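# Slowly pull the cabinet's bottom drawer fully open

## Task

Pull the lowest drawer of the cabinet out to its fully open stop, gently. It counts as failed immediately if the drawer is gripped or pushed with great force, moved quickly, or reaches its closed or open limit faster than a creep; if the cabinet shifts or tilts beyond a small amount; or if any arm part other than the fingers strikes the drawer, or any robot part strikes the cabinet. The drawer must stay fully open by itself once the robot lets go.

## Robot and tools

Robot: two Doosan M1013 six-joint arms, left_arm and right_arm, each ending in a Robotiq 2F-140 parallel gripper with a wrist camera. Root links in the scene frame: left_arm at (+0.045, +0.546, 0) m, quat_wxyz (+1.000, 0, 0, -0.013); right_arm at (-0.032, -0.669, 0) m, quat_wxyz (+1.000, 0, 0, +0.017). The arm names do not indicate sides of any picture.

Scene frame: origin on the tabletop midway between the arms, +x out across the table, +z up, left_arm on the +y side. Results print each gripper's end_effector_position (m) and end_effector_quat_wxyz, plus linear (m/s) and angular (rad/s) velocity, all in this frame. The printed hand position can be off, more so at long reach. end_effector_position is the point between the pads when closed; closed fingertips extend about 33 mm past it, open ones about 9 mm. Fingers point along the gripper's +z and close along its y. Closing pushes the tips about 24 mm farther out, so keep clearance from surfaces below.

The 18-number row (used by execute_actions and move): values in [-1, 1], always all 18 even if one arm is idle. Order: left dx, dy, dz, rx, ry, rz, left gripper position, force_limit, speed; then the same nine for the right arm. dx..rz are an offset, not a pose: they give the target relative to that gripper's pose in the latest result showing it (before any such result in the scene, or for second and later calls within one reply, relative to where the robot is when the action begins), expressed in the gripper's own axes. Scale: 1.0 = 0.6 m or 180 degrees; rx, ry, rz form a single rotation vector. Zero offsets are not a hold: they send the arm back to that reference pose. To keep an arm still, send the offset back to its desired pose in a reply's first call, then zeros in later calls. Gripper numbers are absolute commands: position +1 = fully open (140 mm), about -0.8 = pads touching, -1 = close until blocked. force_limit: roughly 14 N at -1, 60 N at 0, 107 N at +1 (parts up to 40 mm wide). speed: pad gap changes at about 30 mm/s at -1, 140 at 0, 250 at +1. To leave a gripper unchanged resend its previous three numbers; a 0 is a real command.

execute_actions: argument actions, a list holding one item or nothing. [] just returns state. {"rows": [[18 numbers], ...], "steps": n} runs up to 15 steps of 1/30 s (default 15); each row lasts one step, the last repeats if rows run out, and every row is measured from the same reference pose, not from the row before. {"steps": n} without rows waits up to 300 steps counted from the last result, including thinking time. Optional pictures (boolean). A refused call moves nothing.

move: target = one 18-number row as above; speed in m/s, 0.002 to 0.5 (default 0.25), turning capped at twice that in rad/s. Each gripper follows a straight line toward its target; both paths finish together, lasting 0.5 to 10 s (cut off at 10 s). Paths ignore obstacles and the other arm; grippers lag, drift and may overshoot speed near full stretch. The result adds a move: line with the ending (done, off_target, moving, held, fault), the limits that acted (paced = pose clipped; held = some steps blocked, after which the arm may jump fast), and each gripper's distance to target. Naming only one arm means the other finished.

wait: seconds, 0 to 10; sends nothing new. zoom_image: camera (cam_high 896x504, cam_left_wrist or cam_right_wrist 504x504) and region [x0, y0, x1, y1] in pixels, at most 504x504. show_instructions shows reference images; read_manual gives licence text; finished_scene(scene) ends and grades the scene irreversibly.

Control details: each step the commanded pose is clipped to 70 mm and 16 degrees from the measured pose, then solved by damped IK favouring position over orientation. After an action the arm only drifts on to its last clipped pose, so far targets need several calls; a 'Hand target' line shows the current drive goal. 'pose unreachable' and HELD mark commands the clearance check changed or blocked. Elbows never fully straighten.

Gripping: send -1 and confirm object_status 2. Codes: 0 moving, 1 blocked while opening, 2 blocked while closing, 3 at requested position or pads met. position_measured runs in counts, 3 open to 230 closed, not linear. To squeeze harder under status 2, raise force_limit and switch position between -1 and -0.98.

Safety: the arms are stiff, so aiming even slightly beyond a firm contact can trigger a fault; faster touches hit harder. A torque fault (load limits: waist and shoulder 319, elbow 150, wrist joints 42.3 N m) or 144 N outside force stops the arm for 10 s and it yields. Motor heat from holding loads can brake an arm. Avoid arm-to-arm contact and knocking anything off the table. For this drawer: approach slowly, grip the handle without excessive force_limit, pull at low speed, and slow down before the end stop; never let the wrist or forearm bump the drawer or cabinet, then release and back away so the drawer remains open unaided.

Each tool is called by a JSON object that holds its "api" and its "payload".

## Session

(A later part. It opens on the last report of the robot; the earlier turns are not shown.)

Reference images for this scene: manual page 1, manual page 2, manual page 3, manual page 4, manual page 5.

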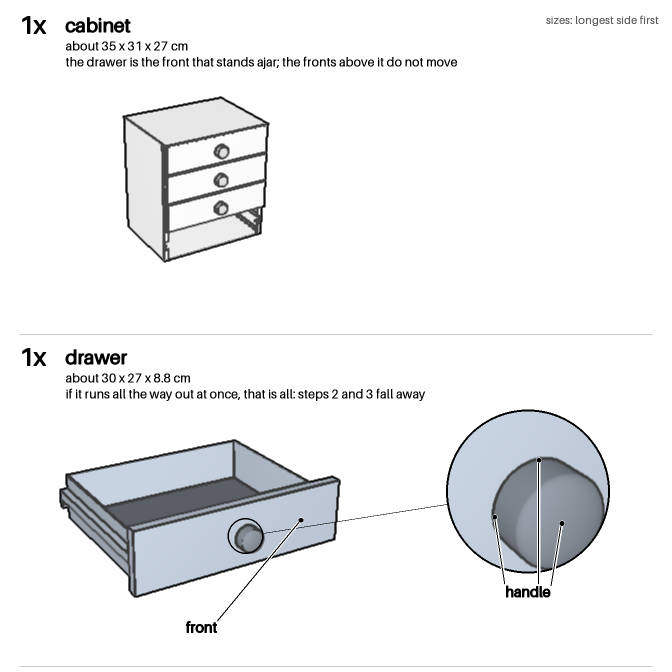

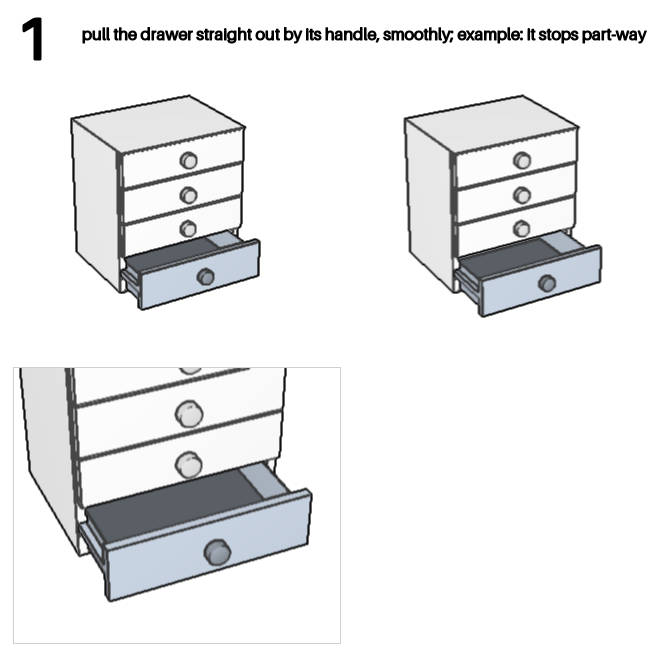

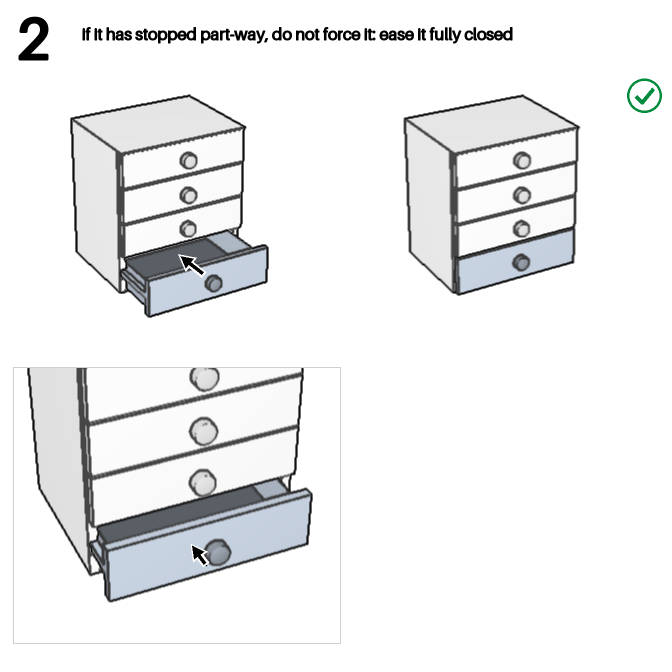

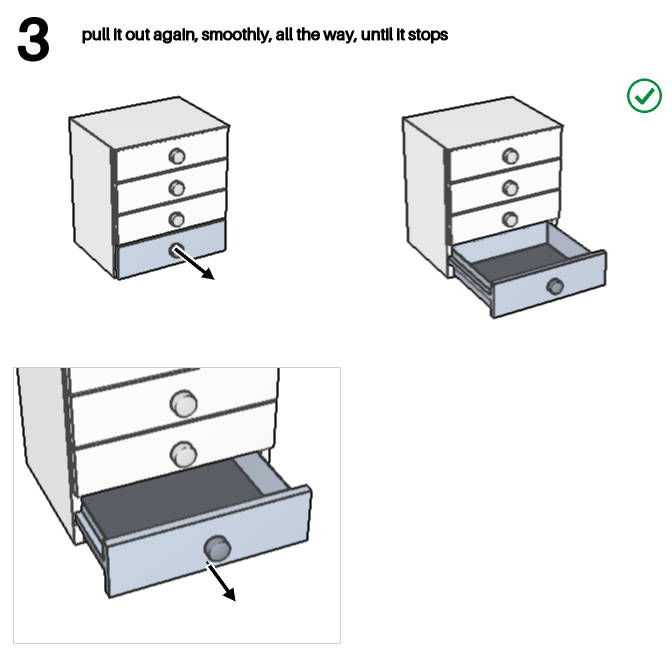

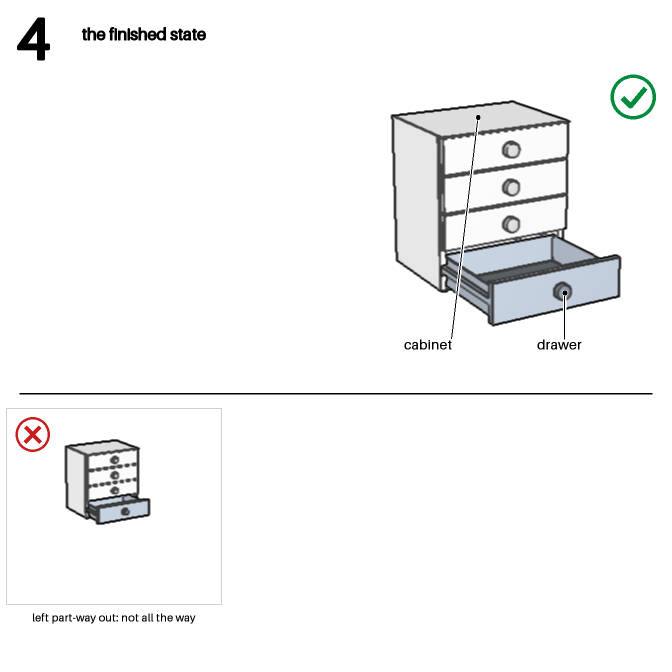

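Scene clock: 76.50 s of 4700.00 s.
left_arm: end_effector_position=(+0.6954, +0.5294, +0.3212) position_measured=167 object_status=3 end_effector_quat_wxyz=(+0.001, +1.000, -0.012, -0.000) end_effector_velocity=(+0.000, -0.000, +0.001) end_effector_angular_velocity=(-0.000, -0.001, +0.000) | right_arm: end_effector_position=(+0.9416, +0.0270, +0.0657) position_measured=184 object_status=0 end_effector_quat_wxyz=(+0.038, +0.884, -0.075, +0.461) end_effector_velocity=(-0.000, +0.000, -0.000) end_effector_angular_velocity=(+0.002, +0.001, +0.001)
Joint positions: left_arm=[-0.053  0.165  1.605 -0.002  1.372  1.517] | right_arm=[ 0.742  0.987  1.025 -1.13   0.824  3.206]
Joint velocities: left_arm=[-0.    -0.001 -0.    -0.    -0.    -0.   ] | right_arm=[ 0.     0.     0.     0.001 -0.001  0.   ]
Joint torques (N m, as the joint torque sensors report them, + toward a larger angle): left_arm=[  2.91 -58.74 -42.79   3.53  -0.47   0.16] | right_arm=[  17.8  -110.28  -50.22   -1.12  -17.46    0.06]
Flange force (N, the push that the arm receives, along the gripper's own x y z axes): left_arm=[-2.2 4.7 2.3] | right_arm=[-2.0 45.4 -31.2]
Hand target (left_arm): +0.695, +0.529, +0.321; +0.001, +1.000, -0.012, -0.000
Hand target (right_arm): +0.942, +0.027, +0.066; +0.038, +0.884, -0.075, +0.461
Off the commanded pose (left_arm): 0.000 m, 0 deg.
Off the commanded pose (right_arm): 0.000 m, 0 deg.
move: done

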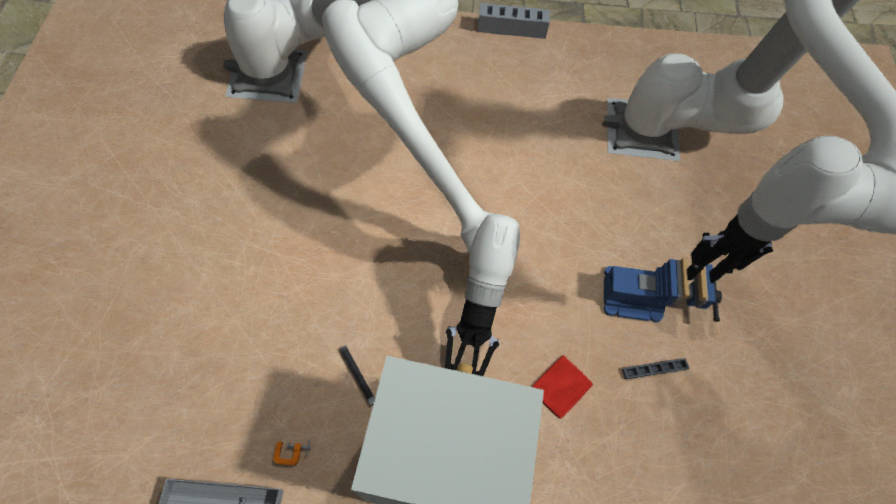

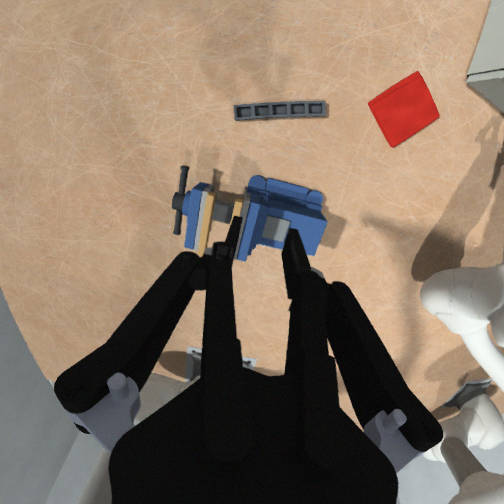

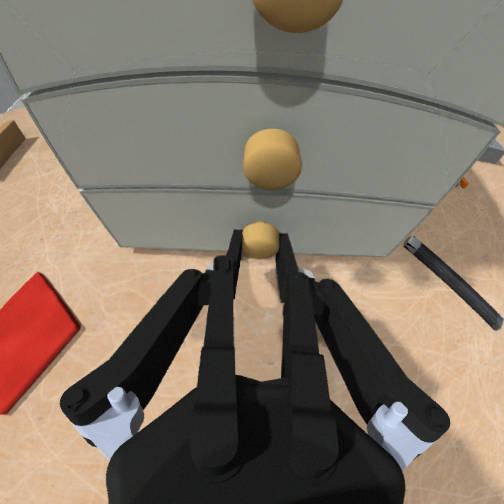

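{"api": "move", "payload": {"target": [0,0,0,0,0,0,-0.3,0,0,-0.004,0.004,-0.006,0,0,0,-0.3,-0.6,0], "speed": 0.01}}

{"api": "move", "payload": {"target": [0,0,0,0,0,0,-0.3,0,0,0,0,0,0,0,0,-1,-0.6,-0.7]}}

Scene clock: 83.67 s of 4700.00 s.
left_arm: end_effector_position=(+0.6954, +0.5294, +0.3212) position_measured=167 object_status=3 end_effector_quat_wxyz=(+0.001, +1.000, -0.012, -0.000) end_effector_velocity=(+0.000, -0.000, +0.000) end_effector_angular_velocity=(-0.001, -0.000, +0.001) | right_arm: end_effector_position=(+0.9369, +0.0253, +0.0658) position_measured=167 object_status=3 end_effector_quat_wxyz=(+0.038, +0.884, -0.075, +0.461) end_effector_velocity=(+0.000, -0.000, +0.001) end_effector_angular_velocity=(+0.000, -0.001, -0.001)
Joint positions: left_arm=[-0.053  0.165  1.605 -0.002  1.372  1.517] | right_arm=[ 0.744  0.979  1.04  -1.136  0.823  3.216]
Joint velocities: left_arm=[ 0.     0.    -0.    -0.001 -0.    -0.   ] | right_arm=[-0.    -0.001  0.    -0.     0.001  0.001]
Joint torques (N m, as the joint torque sensors report them, + toward a larger angle): left_arm=[  2.78 -59.36 -42.75   3.67  -0.41   0.4 ] | right_arm=[  -2.79 -124.97  -38.3    -0.1     0.29    0.21]
Flange force (N, the push that the arm receives, along the gripper's own x y z axes): left_arm=[-1.8 4.8 1.9] | right_arm=[-2.4 -1.2 -0.9]
Hand target (left_arm): +0.695, +0.529, +0.321; +0.001, +1.000, -0.012, -0.000
Hand target (right_arm): +0.937, +0.025, +0.066; +0.038, +0.884, -0.075, +0.461
Off the commanded pose (left_arm): 0.000 m, 0 deg.
Off the commanded pose (right_arm): 0.000 m, 0 deg.
After step 90, 3.43 s passed at rest.
move: done

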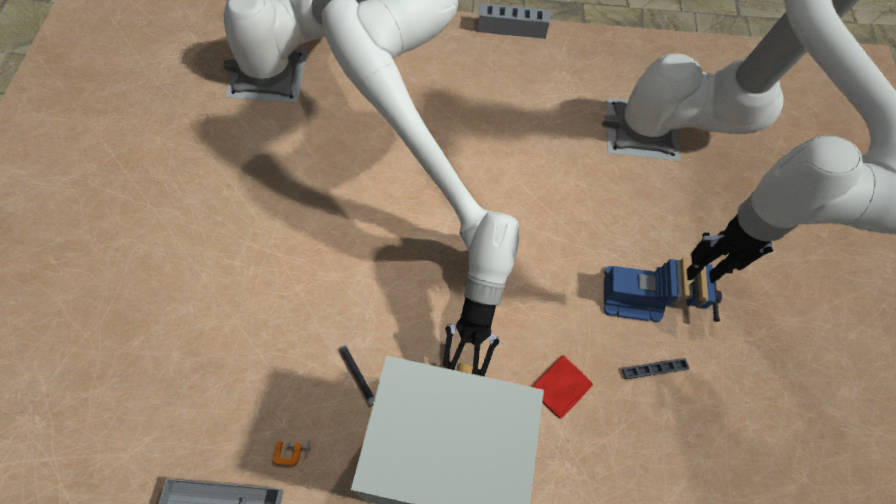

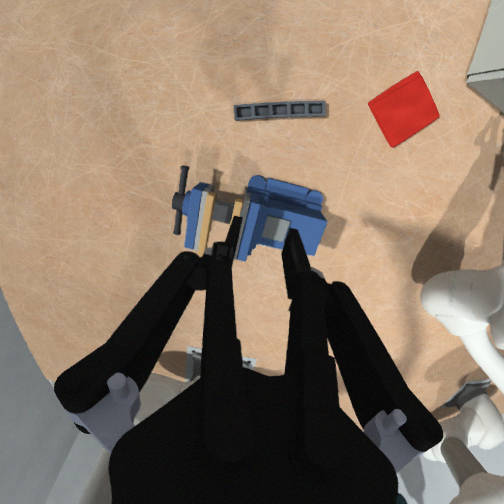

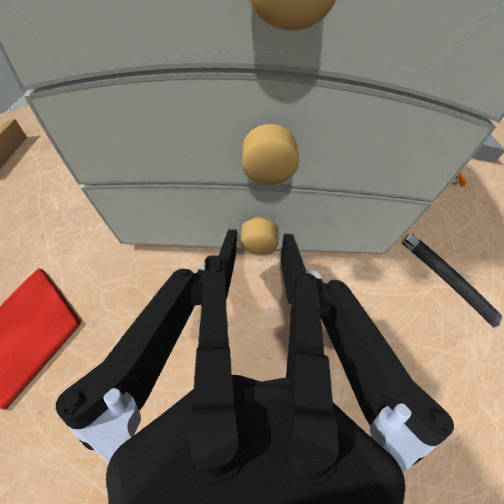

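Scene clock: 84.17 s of 4700.00 s.
left_arm: end_effector_position=(+0.6954, +0.5294, +0.3212) position_measured=167 object_status=3 end_effector_quat_wxyz=(+0.001, +1.000, -0.012, -0.000) end_effector_velocity=(-0.000, -0.001, -0.002) end_effector_angular_velocity=(+0.001, +0.003, -0.001) | right_arm: end_effector_position=(+0.9369, +0.0255, +0.0659) position_measured=184 object_status=2 end_effector_quat_wxyz=(+0.038, +0.884, -0.075, +0.461) end_effector_velocity=(+0.000, +0.000, +0.000) end_effector_angular_velocity=(-0.002, -0.002, +0.002)
Joint positions: left_arm=[-0.053  0.165  1.605 -0.002  1.372  1.517] | right_arm=[ 0.744  0.979  1.04  -1.136  0.822  3.216]
Joint velocities: left_arm=[-0.001  0.002  0.001  0.001  0.    -0.   ] | right_arm=[ 0.     0.     0.    -0.003 -0.001  0.   ]
Joint torques (N m, as the joint torque sensors report them, + toward a larger angle): left_arm=[  3.37 -59.26 -42.53   3.51  -0.28   0.31] | right_arm=[ -14.96 -121.84  -33.15    0.46    5.      0.58]
Flange force (N, the push that the arm receives, along the gripper's own x y z axes): left_arm=[-0.7 5.9 2.9] | right_arm=[-1.7 -13.3 -3.3]
Hand target (left_arm): +0.695, +0.529, +0.321; +0.001, +1.000, -0.012, -0.000
Hand target (right_arm): +0.937, +0.025, +0.066; +0.038, +0.884, -0.075, +0.461
Off the commanded pose (left_arm): 0.000 m, 0 deg.
Off the commanded pose (right_arm): 0.000 m, 0 deg.
move: done

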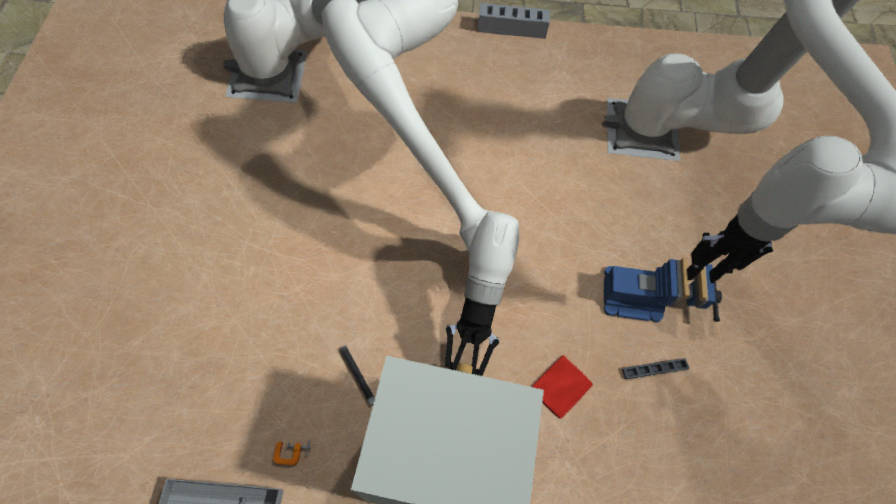

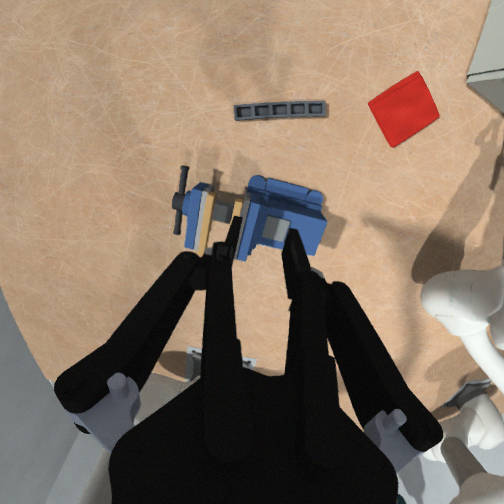

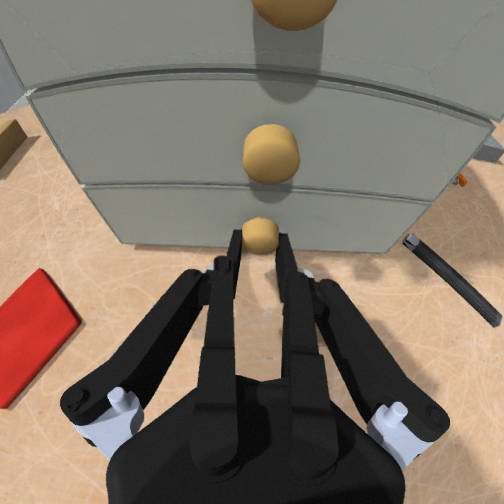

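{"api": "move", "payload": {"target": [0,0,0,0,0,0,-0.3,0,0,-0.0387,0.0017,-0.0552,0,0,0,-1,-0.6,-0.7], "speed": 0.015}}

Scene clock: 90.00 s of 4700.00 s.
left_arm: end_effector_position=(+0.6954, +0.5294, +0.3212) position_measured=167 object_status=3 end_effector_quat_wxyz=(+0.001, +1.000, -0.012, -0.000) end_effector_velocity=(+0.001, -0.001, -0.001) end_effector_angular_velocity=(-0.002, +0.001, +0.001) | right_arm: end_effector_position=(+0.8968, +0.0312, +0.0658) position_measured=184 object_status=2 end_effector_quat_wxyz=(+0.038, +0.884, -0.075, +0.461) end_effector_velocity=(+0.001, -0.000, +0.001) end_effector_angular_velocity=(-0.000, -0.002, +0.001)
Joint positions: left_arm=[-0.053  0.165  1.605 -0.002  1.372  1.517] | right_arm=[ 0.777  0.942  1.115 -1.165  0.833  3.279]
Joint velocities: left_arm=[-0.     0.002 -0.001 -0.002 -0.    -0.   ] | right_arm=[-0.    -0.    -0.    -0.002 -0.     0.   ]
Joint torques (N m, as the joint torque sensors report them, + toward a larger angle): left_arm=[  2.78 -58.04 -42.04   3.56  -0.31   0.59] | right_arm=[   5.59 -120.55  -37.34    0.62   -1.82    0.38]
Flange force (N, the push that the arm receives, along the gripper's own x y z axes): left_arm=[-1.2 5.6 1.6] | right_arm=[1.6 3.6 2.4]
Hand target (left_arm): +0.695, +0.529, +0.321; +0.001, +1.000, -0.012, -0.000
Hand target (right_arm): +0.897, +0.031, +0.066; +0.038, +0.884, -0.075, +0.461
Off the commanded pose (left_arm): 0.000 m, 0 deg.
Off the commanded pose (right_arm): 0.000 m, 0 deg.
move: done

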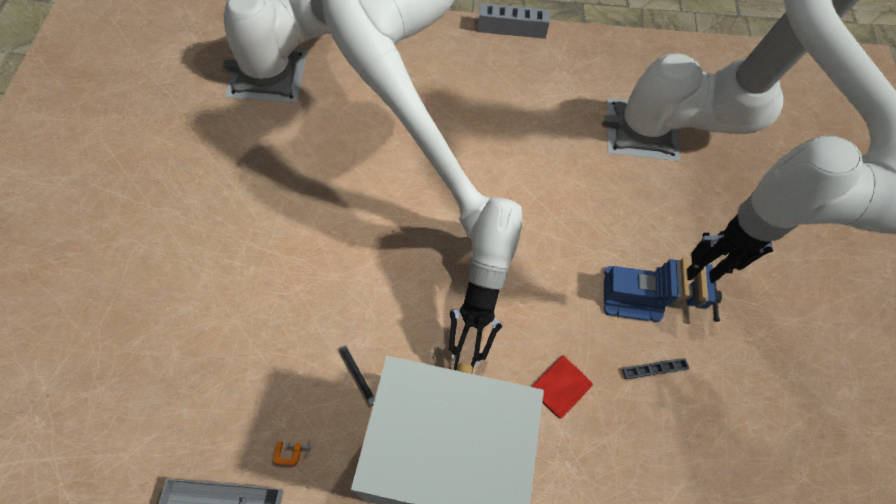

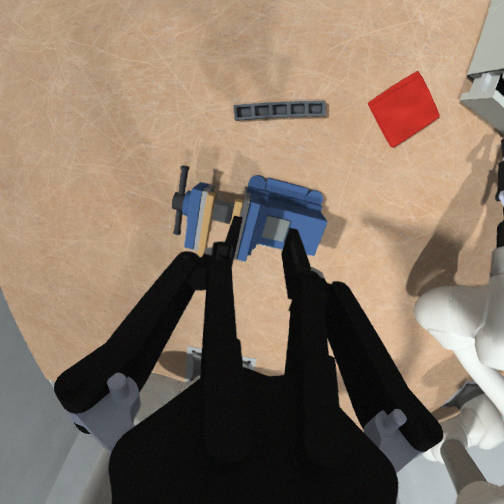

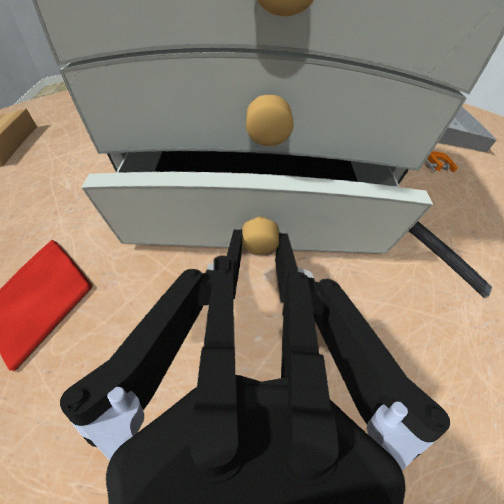

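{"api": "move", "payload": {"target": [0,0,0,0,0,0,-0.3,0,0,-0.0577,0.0052,-0.0823,0,0,0,-1,-0.6,-0.7], "speed": 0.02}}

Scene clock: 97.00 s of 4700.00 s.
left_arm: end_effector_position=(+0.6954, +0.5294, +0.3212) position_measured=167 object_status=3 end_effector_quat_wxyz=(+0.001, +1.000, -0.012, -0.000) end_effector_velocity=(-0.000, -0.000, -0.000) end_effector_angular_velocity=(+0.002, +0.001, -0.001) | right_arm: end_effector_position=(+0.8368, +0.0381, +0.0656) position_measured=184 object_status=2 end_effector_quat_wxyz=(+0.038, +0.884, -0.075, +0.461) end_effector_velocity=(+0.000, +0.000, +0.000) end_effector_angular_velocity=(+0.000, -0.001, +0.000)
Joint positions: left_arm=[-0.053  0.165  1.605 -0.002  1.372  1.517] | right_arm=[ 0.827  0.891  1.217 -1.197  0.854  3.365]
Joint velocities: left_arm=[-0.001 -0.     0.001  0.002 -0.    -0.   ] | right_arm=[ 0.     0.    -0.    -0.001  0.     0.001]
Joint torques (N m, as the joint torque sensors report them, + toward a larger angle): left_arm=[  3.62 -58.8  -42.39   3.34  -0.45   0.22] | right_arm=[   3.49 -116.26  -36.61    0.21   -0.88    0.24]
Flange force (N, the push that the arm receives, along the gripper's own x y z axes): left_arm=[-1.1 6.2 1.8] | right_arm=[-0.3 4.1 1.3]
Hand target (left_arm): +0.695, +0.529, +0.321; +0.001, +1.000, -0.012, -0.000
Hand target (right_arm): +0.837, +0.038, +0.066; +0.038, +0.884, -0.075, +0.461
Off the commanded pose (left_arm): 0.000 m, 0 deg.
Off the commanded pose (right_arm): 0.000 m, 0 deg.
After step 90, 0.77 s passed at rest.
move: done

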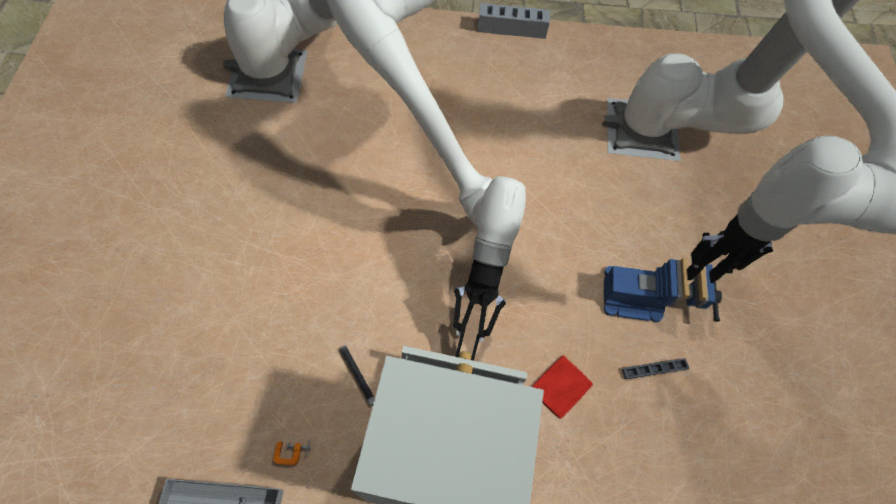

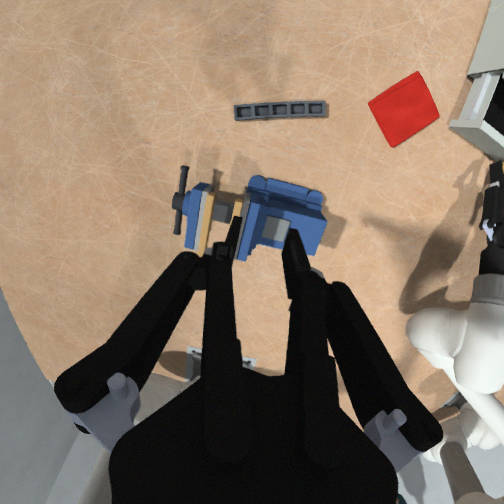

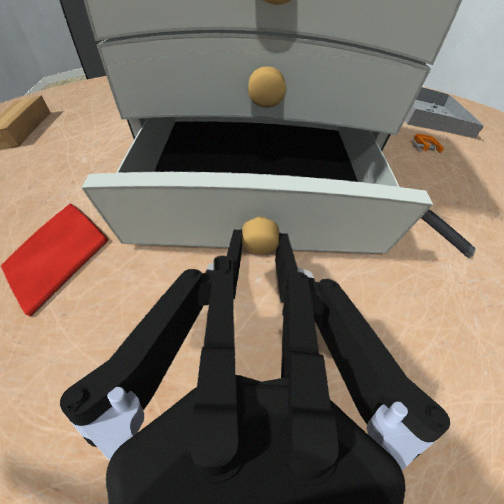

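{"api": "move", "payload": {"target": [0,0,0,0,0,0,-0.3,0,0,-0.0673,0.0063,-0.096,0,0,0,-1,-0.6,-0.7], "speed": 0.015}}

Scene clock: 105.17 s of 4700.00 s.
left_arm: end_effector_position=(+0.6954, +0.5294, +0.3212) position_measured=167 object_status=3 end_effector_quat_wxyz=(+0.001, +1.000, -0.012, -0.000) end_effector_velocity=(+0.001, -0.000, -0.000) end_effector_angular_velocity=(+0.001, -0.000, -0.001) | right_arm: end_effector_position=(+0.7668, +0.0460, +0.0654) position_measured=184 object_status=2 end_effector_quat_wxyz=(+0.038, +0.884, -0.075, +0.461) end_effector_velocity=(+0.000, +0.000, +0.000) end_effector_angular_velocity=(-0.000, +0.000, +0.001)
Joint positions: left_arm=[-0.053  0.165  1.605 -0.002  1.372  1.517] | right_arm=[ 0.89   0.84   1.319 -1.22   0.886  3.452]
Joint velocities: left_arm=[-0.001  0.001 -0.001  0.001 -0.    -0.   ] | right_arm=[-0. -0.  0. -0. -0. -0.]
Joint torques (N m, as the joint torque sensors report them, + toward a larger angle): left_arm=[  2.63 -58.35 -43.04   3.41  -0.51   0.42] | right_arm=[   0.73 -113.22  -34.13   -0.05    0.88    0.37]
Flange force (N, the push that the arm receives, along the gripper's own x y z axes): left_arm=[-3.3 4.8 2.4] | right_arm=[-1.1 -1.2 3.1]
Hand target (left_arm): +0.695, +0.529, +0.321; +0.001, +1.000, -0.012, -0.000
Hand target (right_arm): +0.767, +0.046, +0.065; +0.038, +0.884, -0.075, +0.461
Off the commanded pose (left_arm): 0.000 m, 0 deg.
Off the commanded pose (right_arm): 0.000 m, 0 deg.
After step 90, 0.23 s passed at rest.
move: done

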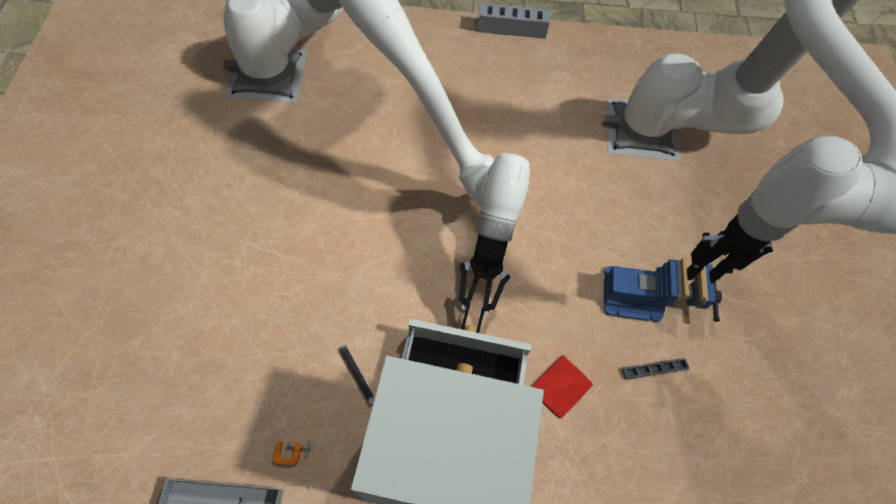

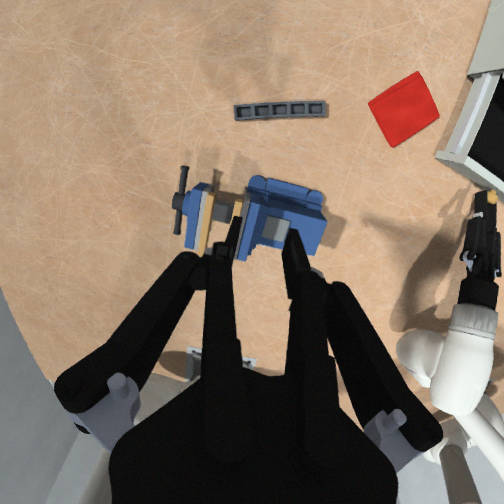

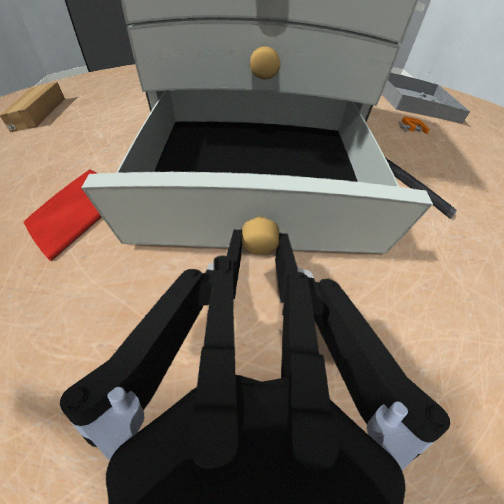

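{"api": "move", "payload": {"target": [0,0,0,0,0,0,-0.3,0,0,-0.0192,0.0016,-0.0274,0,0,0,-1,-0.6,-0.7], "speed": 0.005}}

Scene clock: 111.53 s of 4700.00 s.
left_arm: end_effector_position=(+0.6954, +0.5294, +0.3212) position_measured=167 object_status=3 end_effector_quat_wxyz=(+0.001, +1.000, -0.012, -0.000) end_effector_velocity=(+0.000, -0.001, +0.000) end_effector_angular_velocity=(-0.001, -0.001, -0.000) | right_arm: end_effector_position=(+0.7468, +0.0484, +0.0654) position_measured=184 object_status=2 end_effector_quat_wxyz=(+0.038, +0.884, -0.075, +0.461) end_effector_velocity=(+0.000, -0.000, -0.000) end_effector_angular_velocity=(-0.001, -0.000, +0.000)
Joint positions: left_arm=[-0.053  0.165  1.605 -0.002  1.372  1.517] | right_arm=[ 0.909  0.828  1.344 -1.223  0.897  3.475]
Joint velocities: left_arm=[-0.     0.    -0.001 -0.001 -0.     0.   ] | right_arm=[-0.     0.001  0.    -0.001  0.     0.   ]
Joint torques (N m, as the joint torque sensors report them, + toward a larger angle): left_arm=[  3.7  -58.62 -42.24   3.58  -0.48   0.31] | right_arm=[   2.21 -112.58  -34.3    -0.12    0.6     0.37]
Flange force (N, the push that the arm receives, along the gripper's own x y z axes): left_arm=[-1.5 6.3 1.1] | right_arm=[-1.0 -0.2 4.6]
Hand target (left_arm): +0.695, +0.529, +0.321; +0.001, +1.000, -0.012, -0.000
Hand target (right_arm): +0.747, +0.048, +0.065; +0.038, +0.884, -0.075, +0.461
Off the commanded pose (left_arm): 0.000 m, 0 deg.
Off the commanded pose (right_arm): 0.000 m, 0 deg.
move: done

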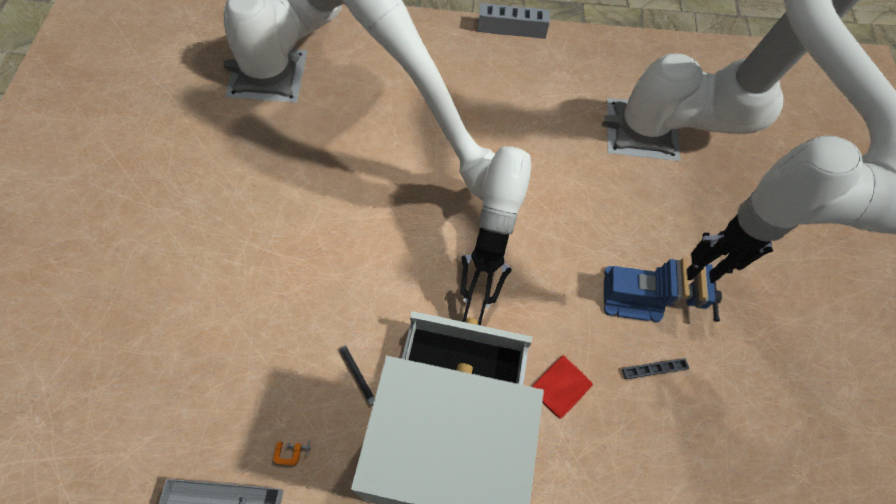

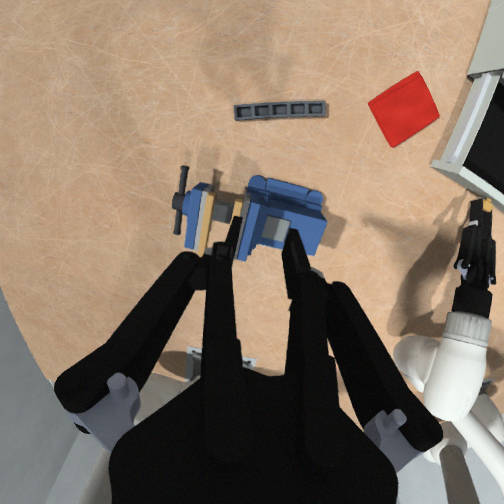

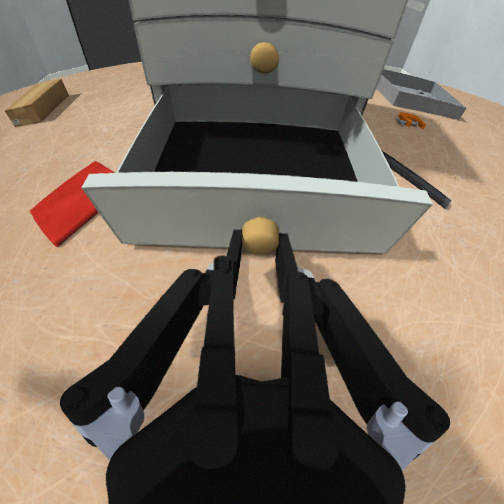

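{"api": "move", "payload": {"target": [0,0,0,0,0,0,-0.3,0,0,-0.0058,0.0005,-0.0082,0,0,0,-1,-0.6,-0.7], "speed": 0.004}}

Scene clock: 115.43 s of 4700.00 s.
left_arm: end_effector_position=(+0.6954, +0.5294, +0.3212) position_measured=167 object_status=3 end_effector_quat_wxyz=(+0.001, +1.000, -0.012, -0.000) end_effector_velocity=(-0.001, -0.001, +0.000) end_effector_angular_velocity=(-0.000, +0.000, -0.001) | right_arm: end_effector_position=(+0.7408, +0.0491, +0.0653) position_measured=184 object_status=2 end_effector_quat_wxyz=(+0.038, +0.884, -0.075, +0.461) end_effector_velocity=(-0.001, -0.000, -0.001) end_effector_angular_velocity=(+0.001, +0.001, -0.001)
Joint positions: left_arm=[-0.053  0.165  1.605 -0.002  1.372  1.517] | right_arm=[ 0.915  0.824  1.352 -1.224  0.9    3.481]
Joint velocities: left_arm=[-0.001 -0.002  0.002 -0.    -0.    -0.   ] | right_arm=[ 0.     0.     0.     0.001 -0.     0.001]
Joint torques (N m, as the joint torque sensors report them, + toward a larger angle): left_arm=[  2.04 -58.89 -42.67   3.58  -0.15   0.31] | right_arm=[   1.64 -112.15  -34.01   -0.19    0.55    0.45]
Flange force (N, the push that the arm receives, along the gripper's own x y z axes): left_arm=[-2.0 3.6 2.9] | right_arm=[-1.0 -1.2 3.7]
Hand target (left_arm): +0.695, +0.529, +0.321; +0.001, +1.000, -0.012, -0.000
Hand target (right_arm): +0.741, +0.049, +0.065; +0.038, +0.884, -0.075, +0.461
Off the commanded pose (left_arm): 0.000 m, 0 deg.
Off the commanded pose (right_arm): 0.000 m, 0 deg.
move: done

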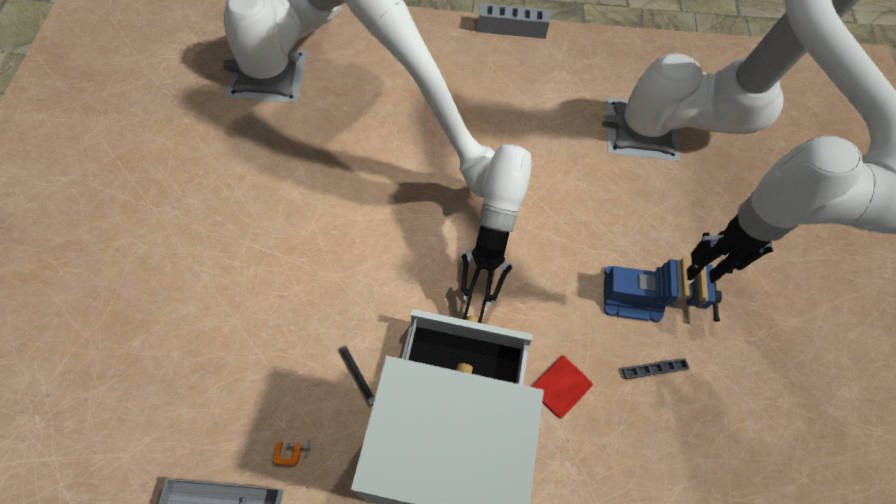

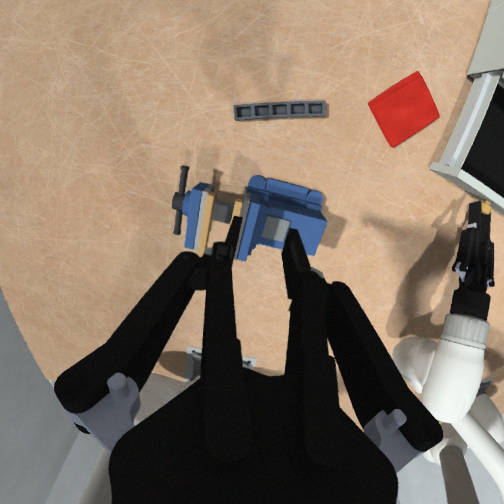

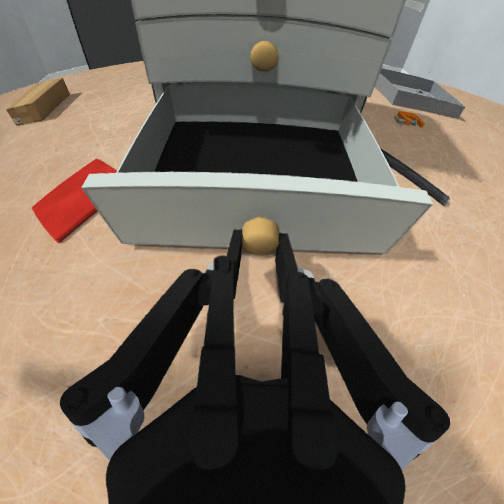

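{"api": "move", "payload": {"target": [0,0,0,0,0,0,-0.3,0,0,-0.0038,0.0003,-0.0055,0,0,0,-1,-0.6,-0.7], "speed": 0.003}}

Scene clock: 118.73 s of 4700.00 s.
left_arm: end_effector_position=(+0.6954, +0.5294, +0.3212) position_measured=167 object_status=3 end_effector_quat_wxyz=(+0.001, +1.000, -0.012, -0.000) end_effector_velocity=(-0.001, -0.001, -0.000) end_effector_angular_velocity=(-0.002, +0.000, -0.001) | right_arm: end_effector_position=(+0.7369, +0.0496, +0.0654) position_measured=184 object_status=2 end_effector_quat_wxyz=(+0.038, +0.884, -0.075, +0.461) end_effector_velocity=(-0.000, -0.000, -0.001) end_effector_angular_velocity=(-0.001, +0.001, +0.000)
Joint positions: left_arm=[-0.053  0.165  1.605 -0.002  1.372  1.517] | right_arm=[ 0.919  0.822  1.357 -1.224  0.902  3.485]
Joint velocities: left_arm=[-0.    -0.001  0.001 -0.002 -0.     0.   ] | right_arm=[-0.     0.     0.     0.     0.    -0.001]
Joint torques (N m, as the joint torque sensors report them, + toward a larger angle): left_arm=[  4.15 -57.95 -41.83   3.51  -0.39   0.43] | right_arm=[   1.42 -111.79  -34.75   -0.33    0.52    0.46]
Flange force (N, the push that the arm receives, along the gripper's own x y z axes): left_arm=[-2.1 7.1 1.0] | right_arm=[-1.4 0.8 2.7]
Hand target (left_arm): +0.695, +0.529, +0.321; +0.001, +1.000, -0.012, -0.000
Hand target (right_arm): +0.737, +0.050, +0.065; +0.038, +0.884, -0.075, +0.461
Off the commanded pose (left_arm): 0.000 m, 0 deg.
Off the commanded pose (right_arm): 0.000 m, 0 deg.
move: done

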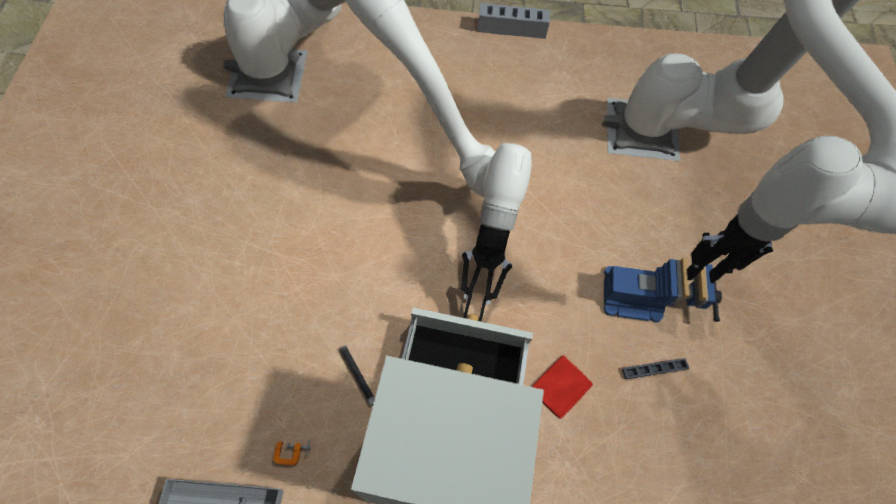

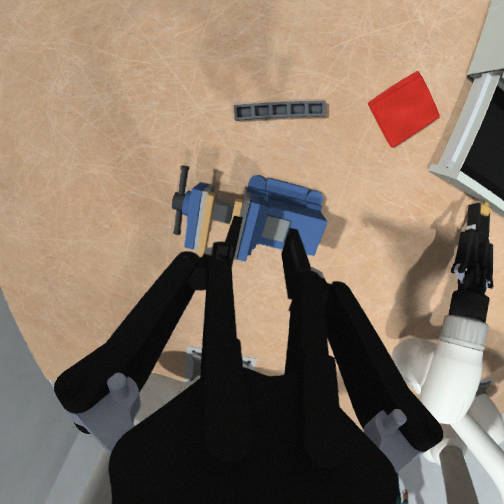

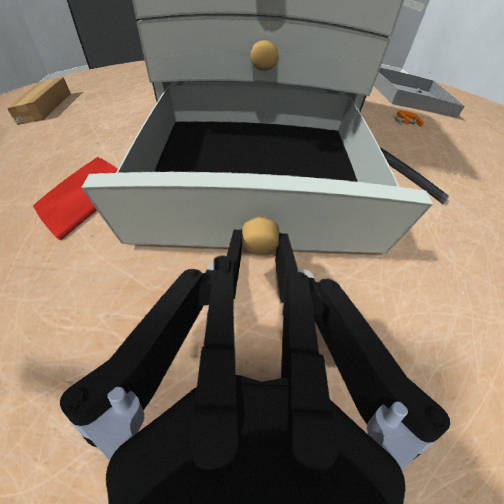

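{"api": "move", "payload": {"target": [0,0,0,0,0,0,-0.3,0,0,-0.0033,0.0003,-0.0047,0,0,0,-1,-0.6,-0.7], "speed": 0.003}}

Scene clock: 124.17 s of 4700.00 s.
left_arm: end_effector_position=(+0.6954, +0.5294, +0.3212) position_measured=167 object_status=3 end_effector_quat_wxyz=(+0.001, +1.000, -0.012, -0.000) end_effector_velocity=(-0.000, -0.001, -0.002) end_effector_angular_velocity=(-0.001, +0.004, -0.001) | right_arm: end_effector_position=(+0.7335, +0.0500, +0.0654) position_measured=185 object_status=2 end_effector_quat_wxyz=(+0.038, +0.884, -0.075, +0.461) end_effector_velocity=(+0.000, -0.000, +0.000) end_effector_angular_velocity=(-0.000, -0.000, -0.001)
Joint positions: left_arm=[-0.053  0.165  1.605 -0.002  1.372  1.517] | right_arm=[ 0.922  0.819  1.361 -1.225  0.904  3.489]
Joint velocities: left_arm=[-0.001  0.002  0.001 -0.001 -0.     0.   ] | right_arm=[ 0.     0.    -0.    -0.     0.001  0.   ]
Joint torques (N m, as the joint torque sensors report them, + toward a larger angle): left_arm=[  2.73 -58.5  -42.47   3.55  -0.36   0.21] | right_arm=[  32.39 -119.13  -29.48    3.78    0.08    0.51]
Flange force (N, the push that the arm receives, along the gripper's own x y z axes): left_arm=[-1.3 4.9 2.6] | right_arm=[13.7 -2.9 40.8]
Hand target (left_arm): +0.695, +0.529, +0.321; +0.001, +1.000, -0.012, -0.000
Hand target (right_arm): +0.733, +0.050, +0.065; +0.038, +0.884, -0.075, +0.461
Off the commanded pose (left_arm): 0.000 m, 0 deg.
Off the commanded pose (right_arm): 0.000 m, 0 deg.
After step 90, 1.07 s passed at rest.
move: done

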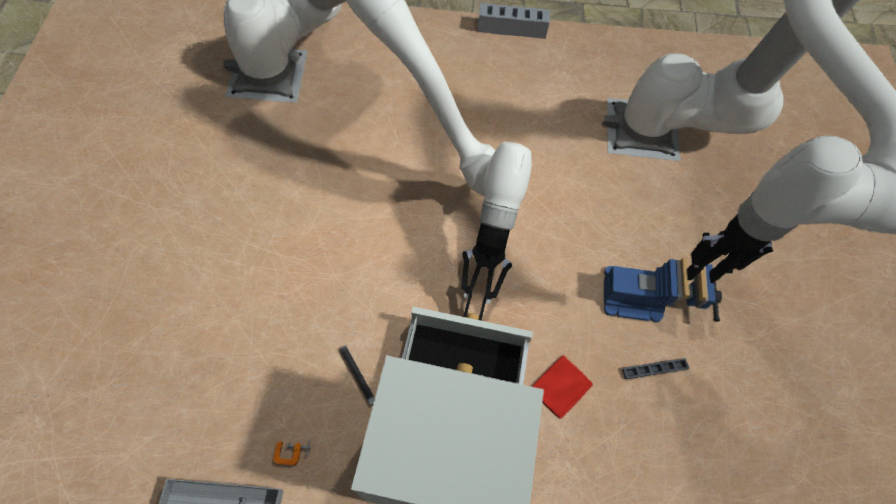

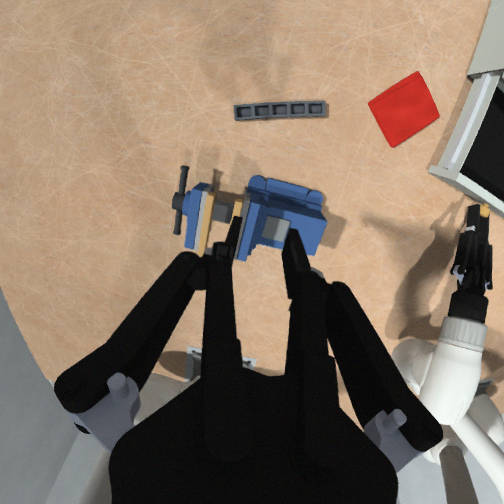

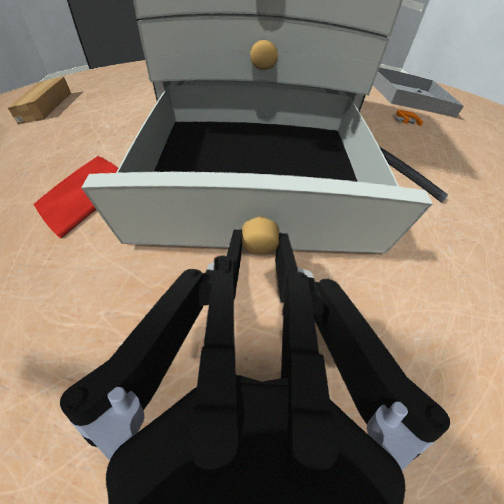

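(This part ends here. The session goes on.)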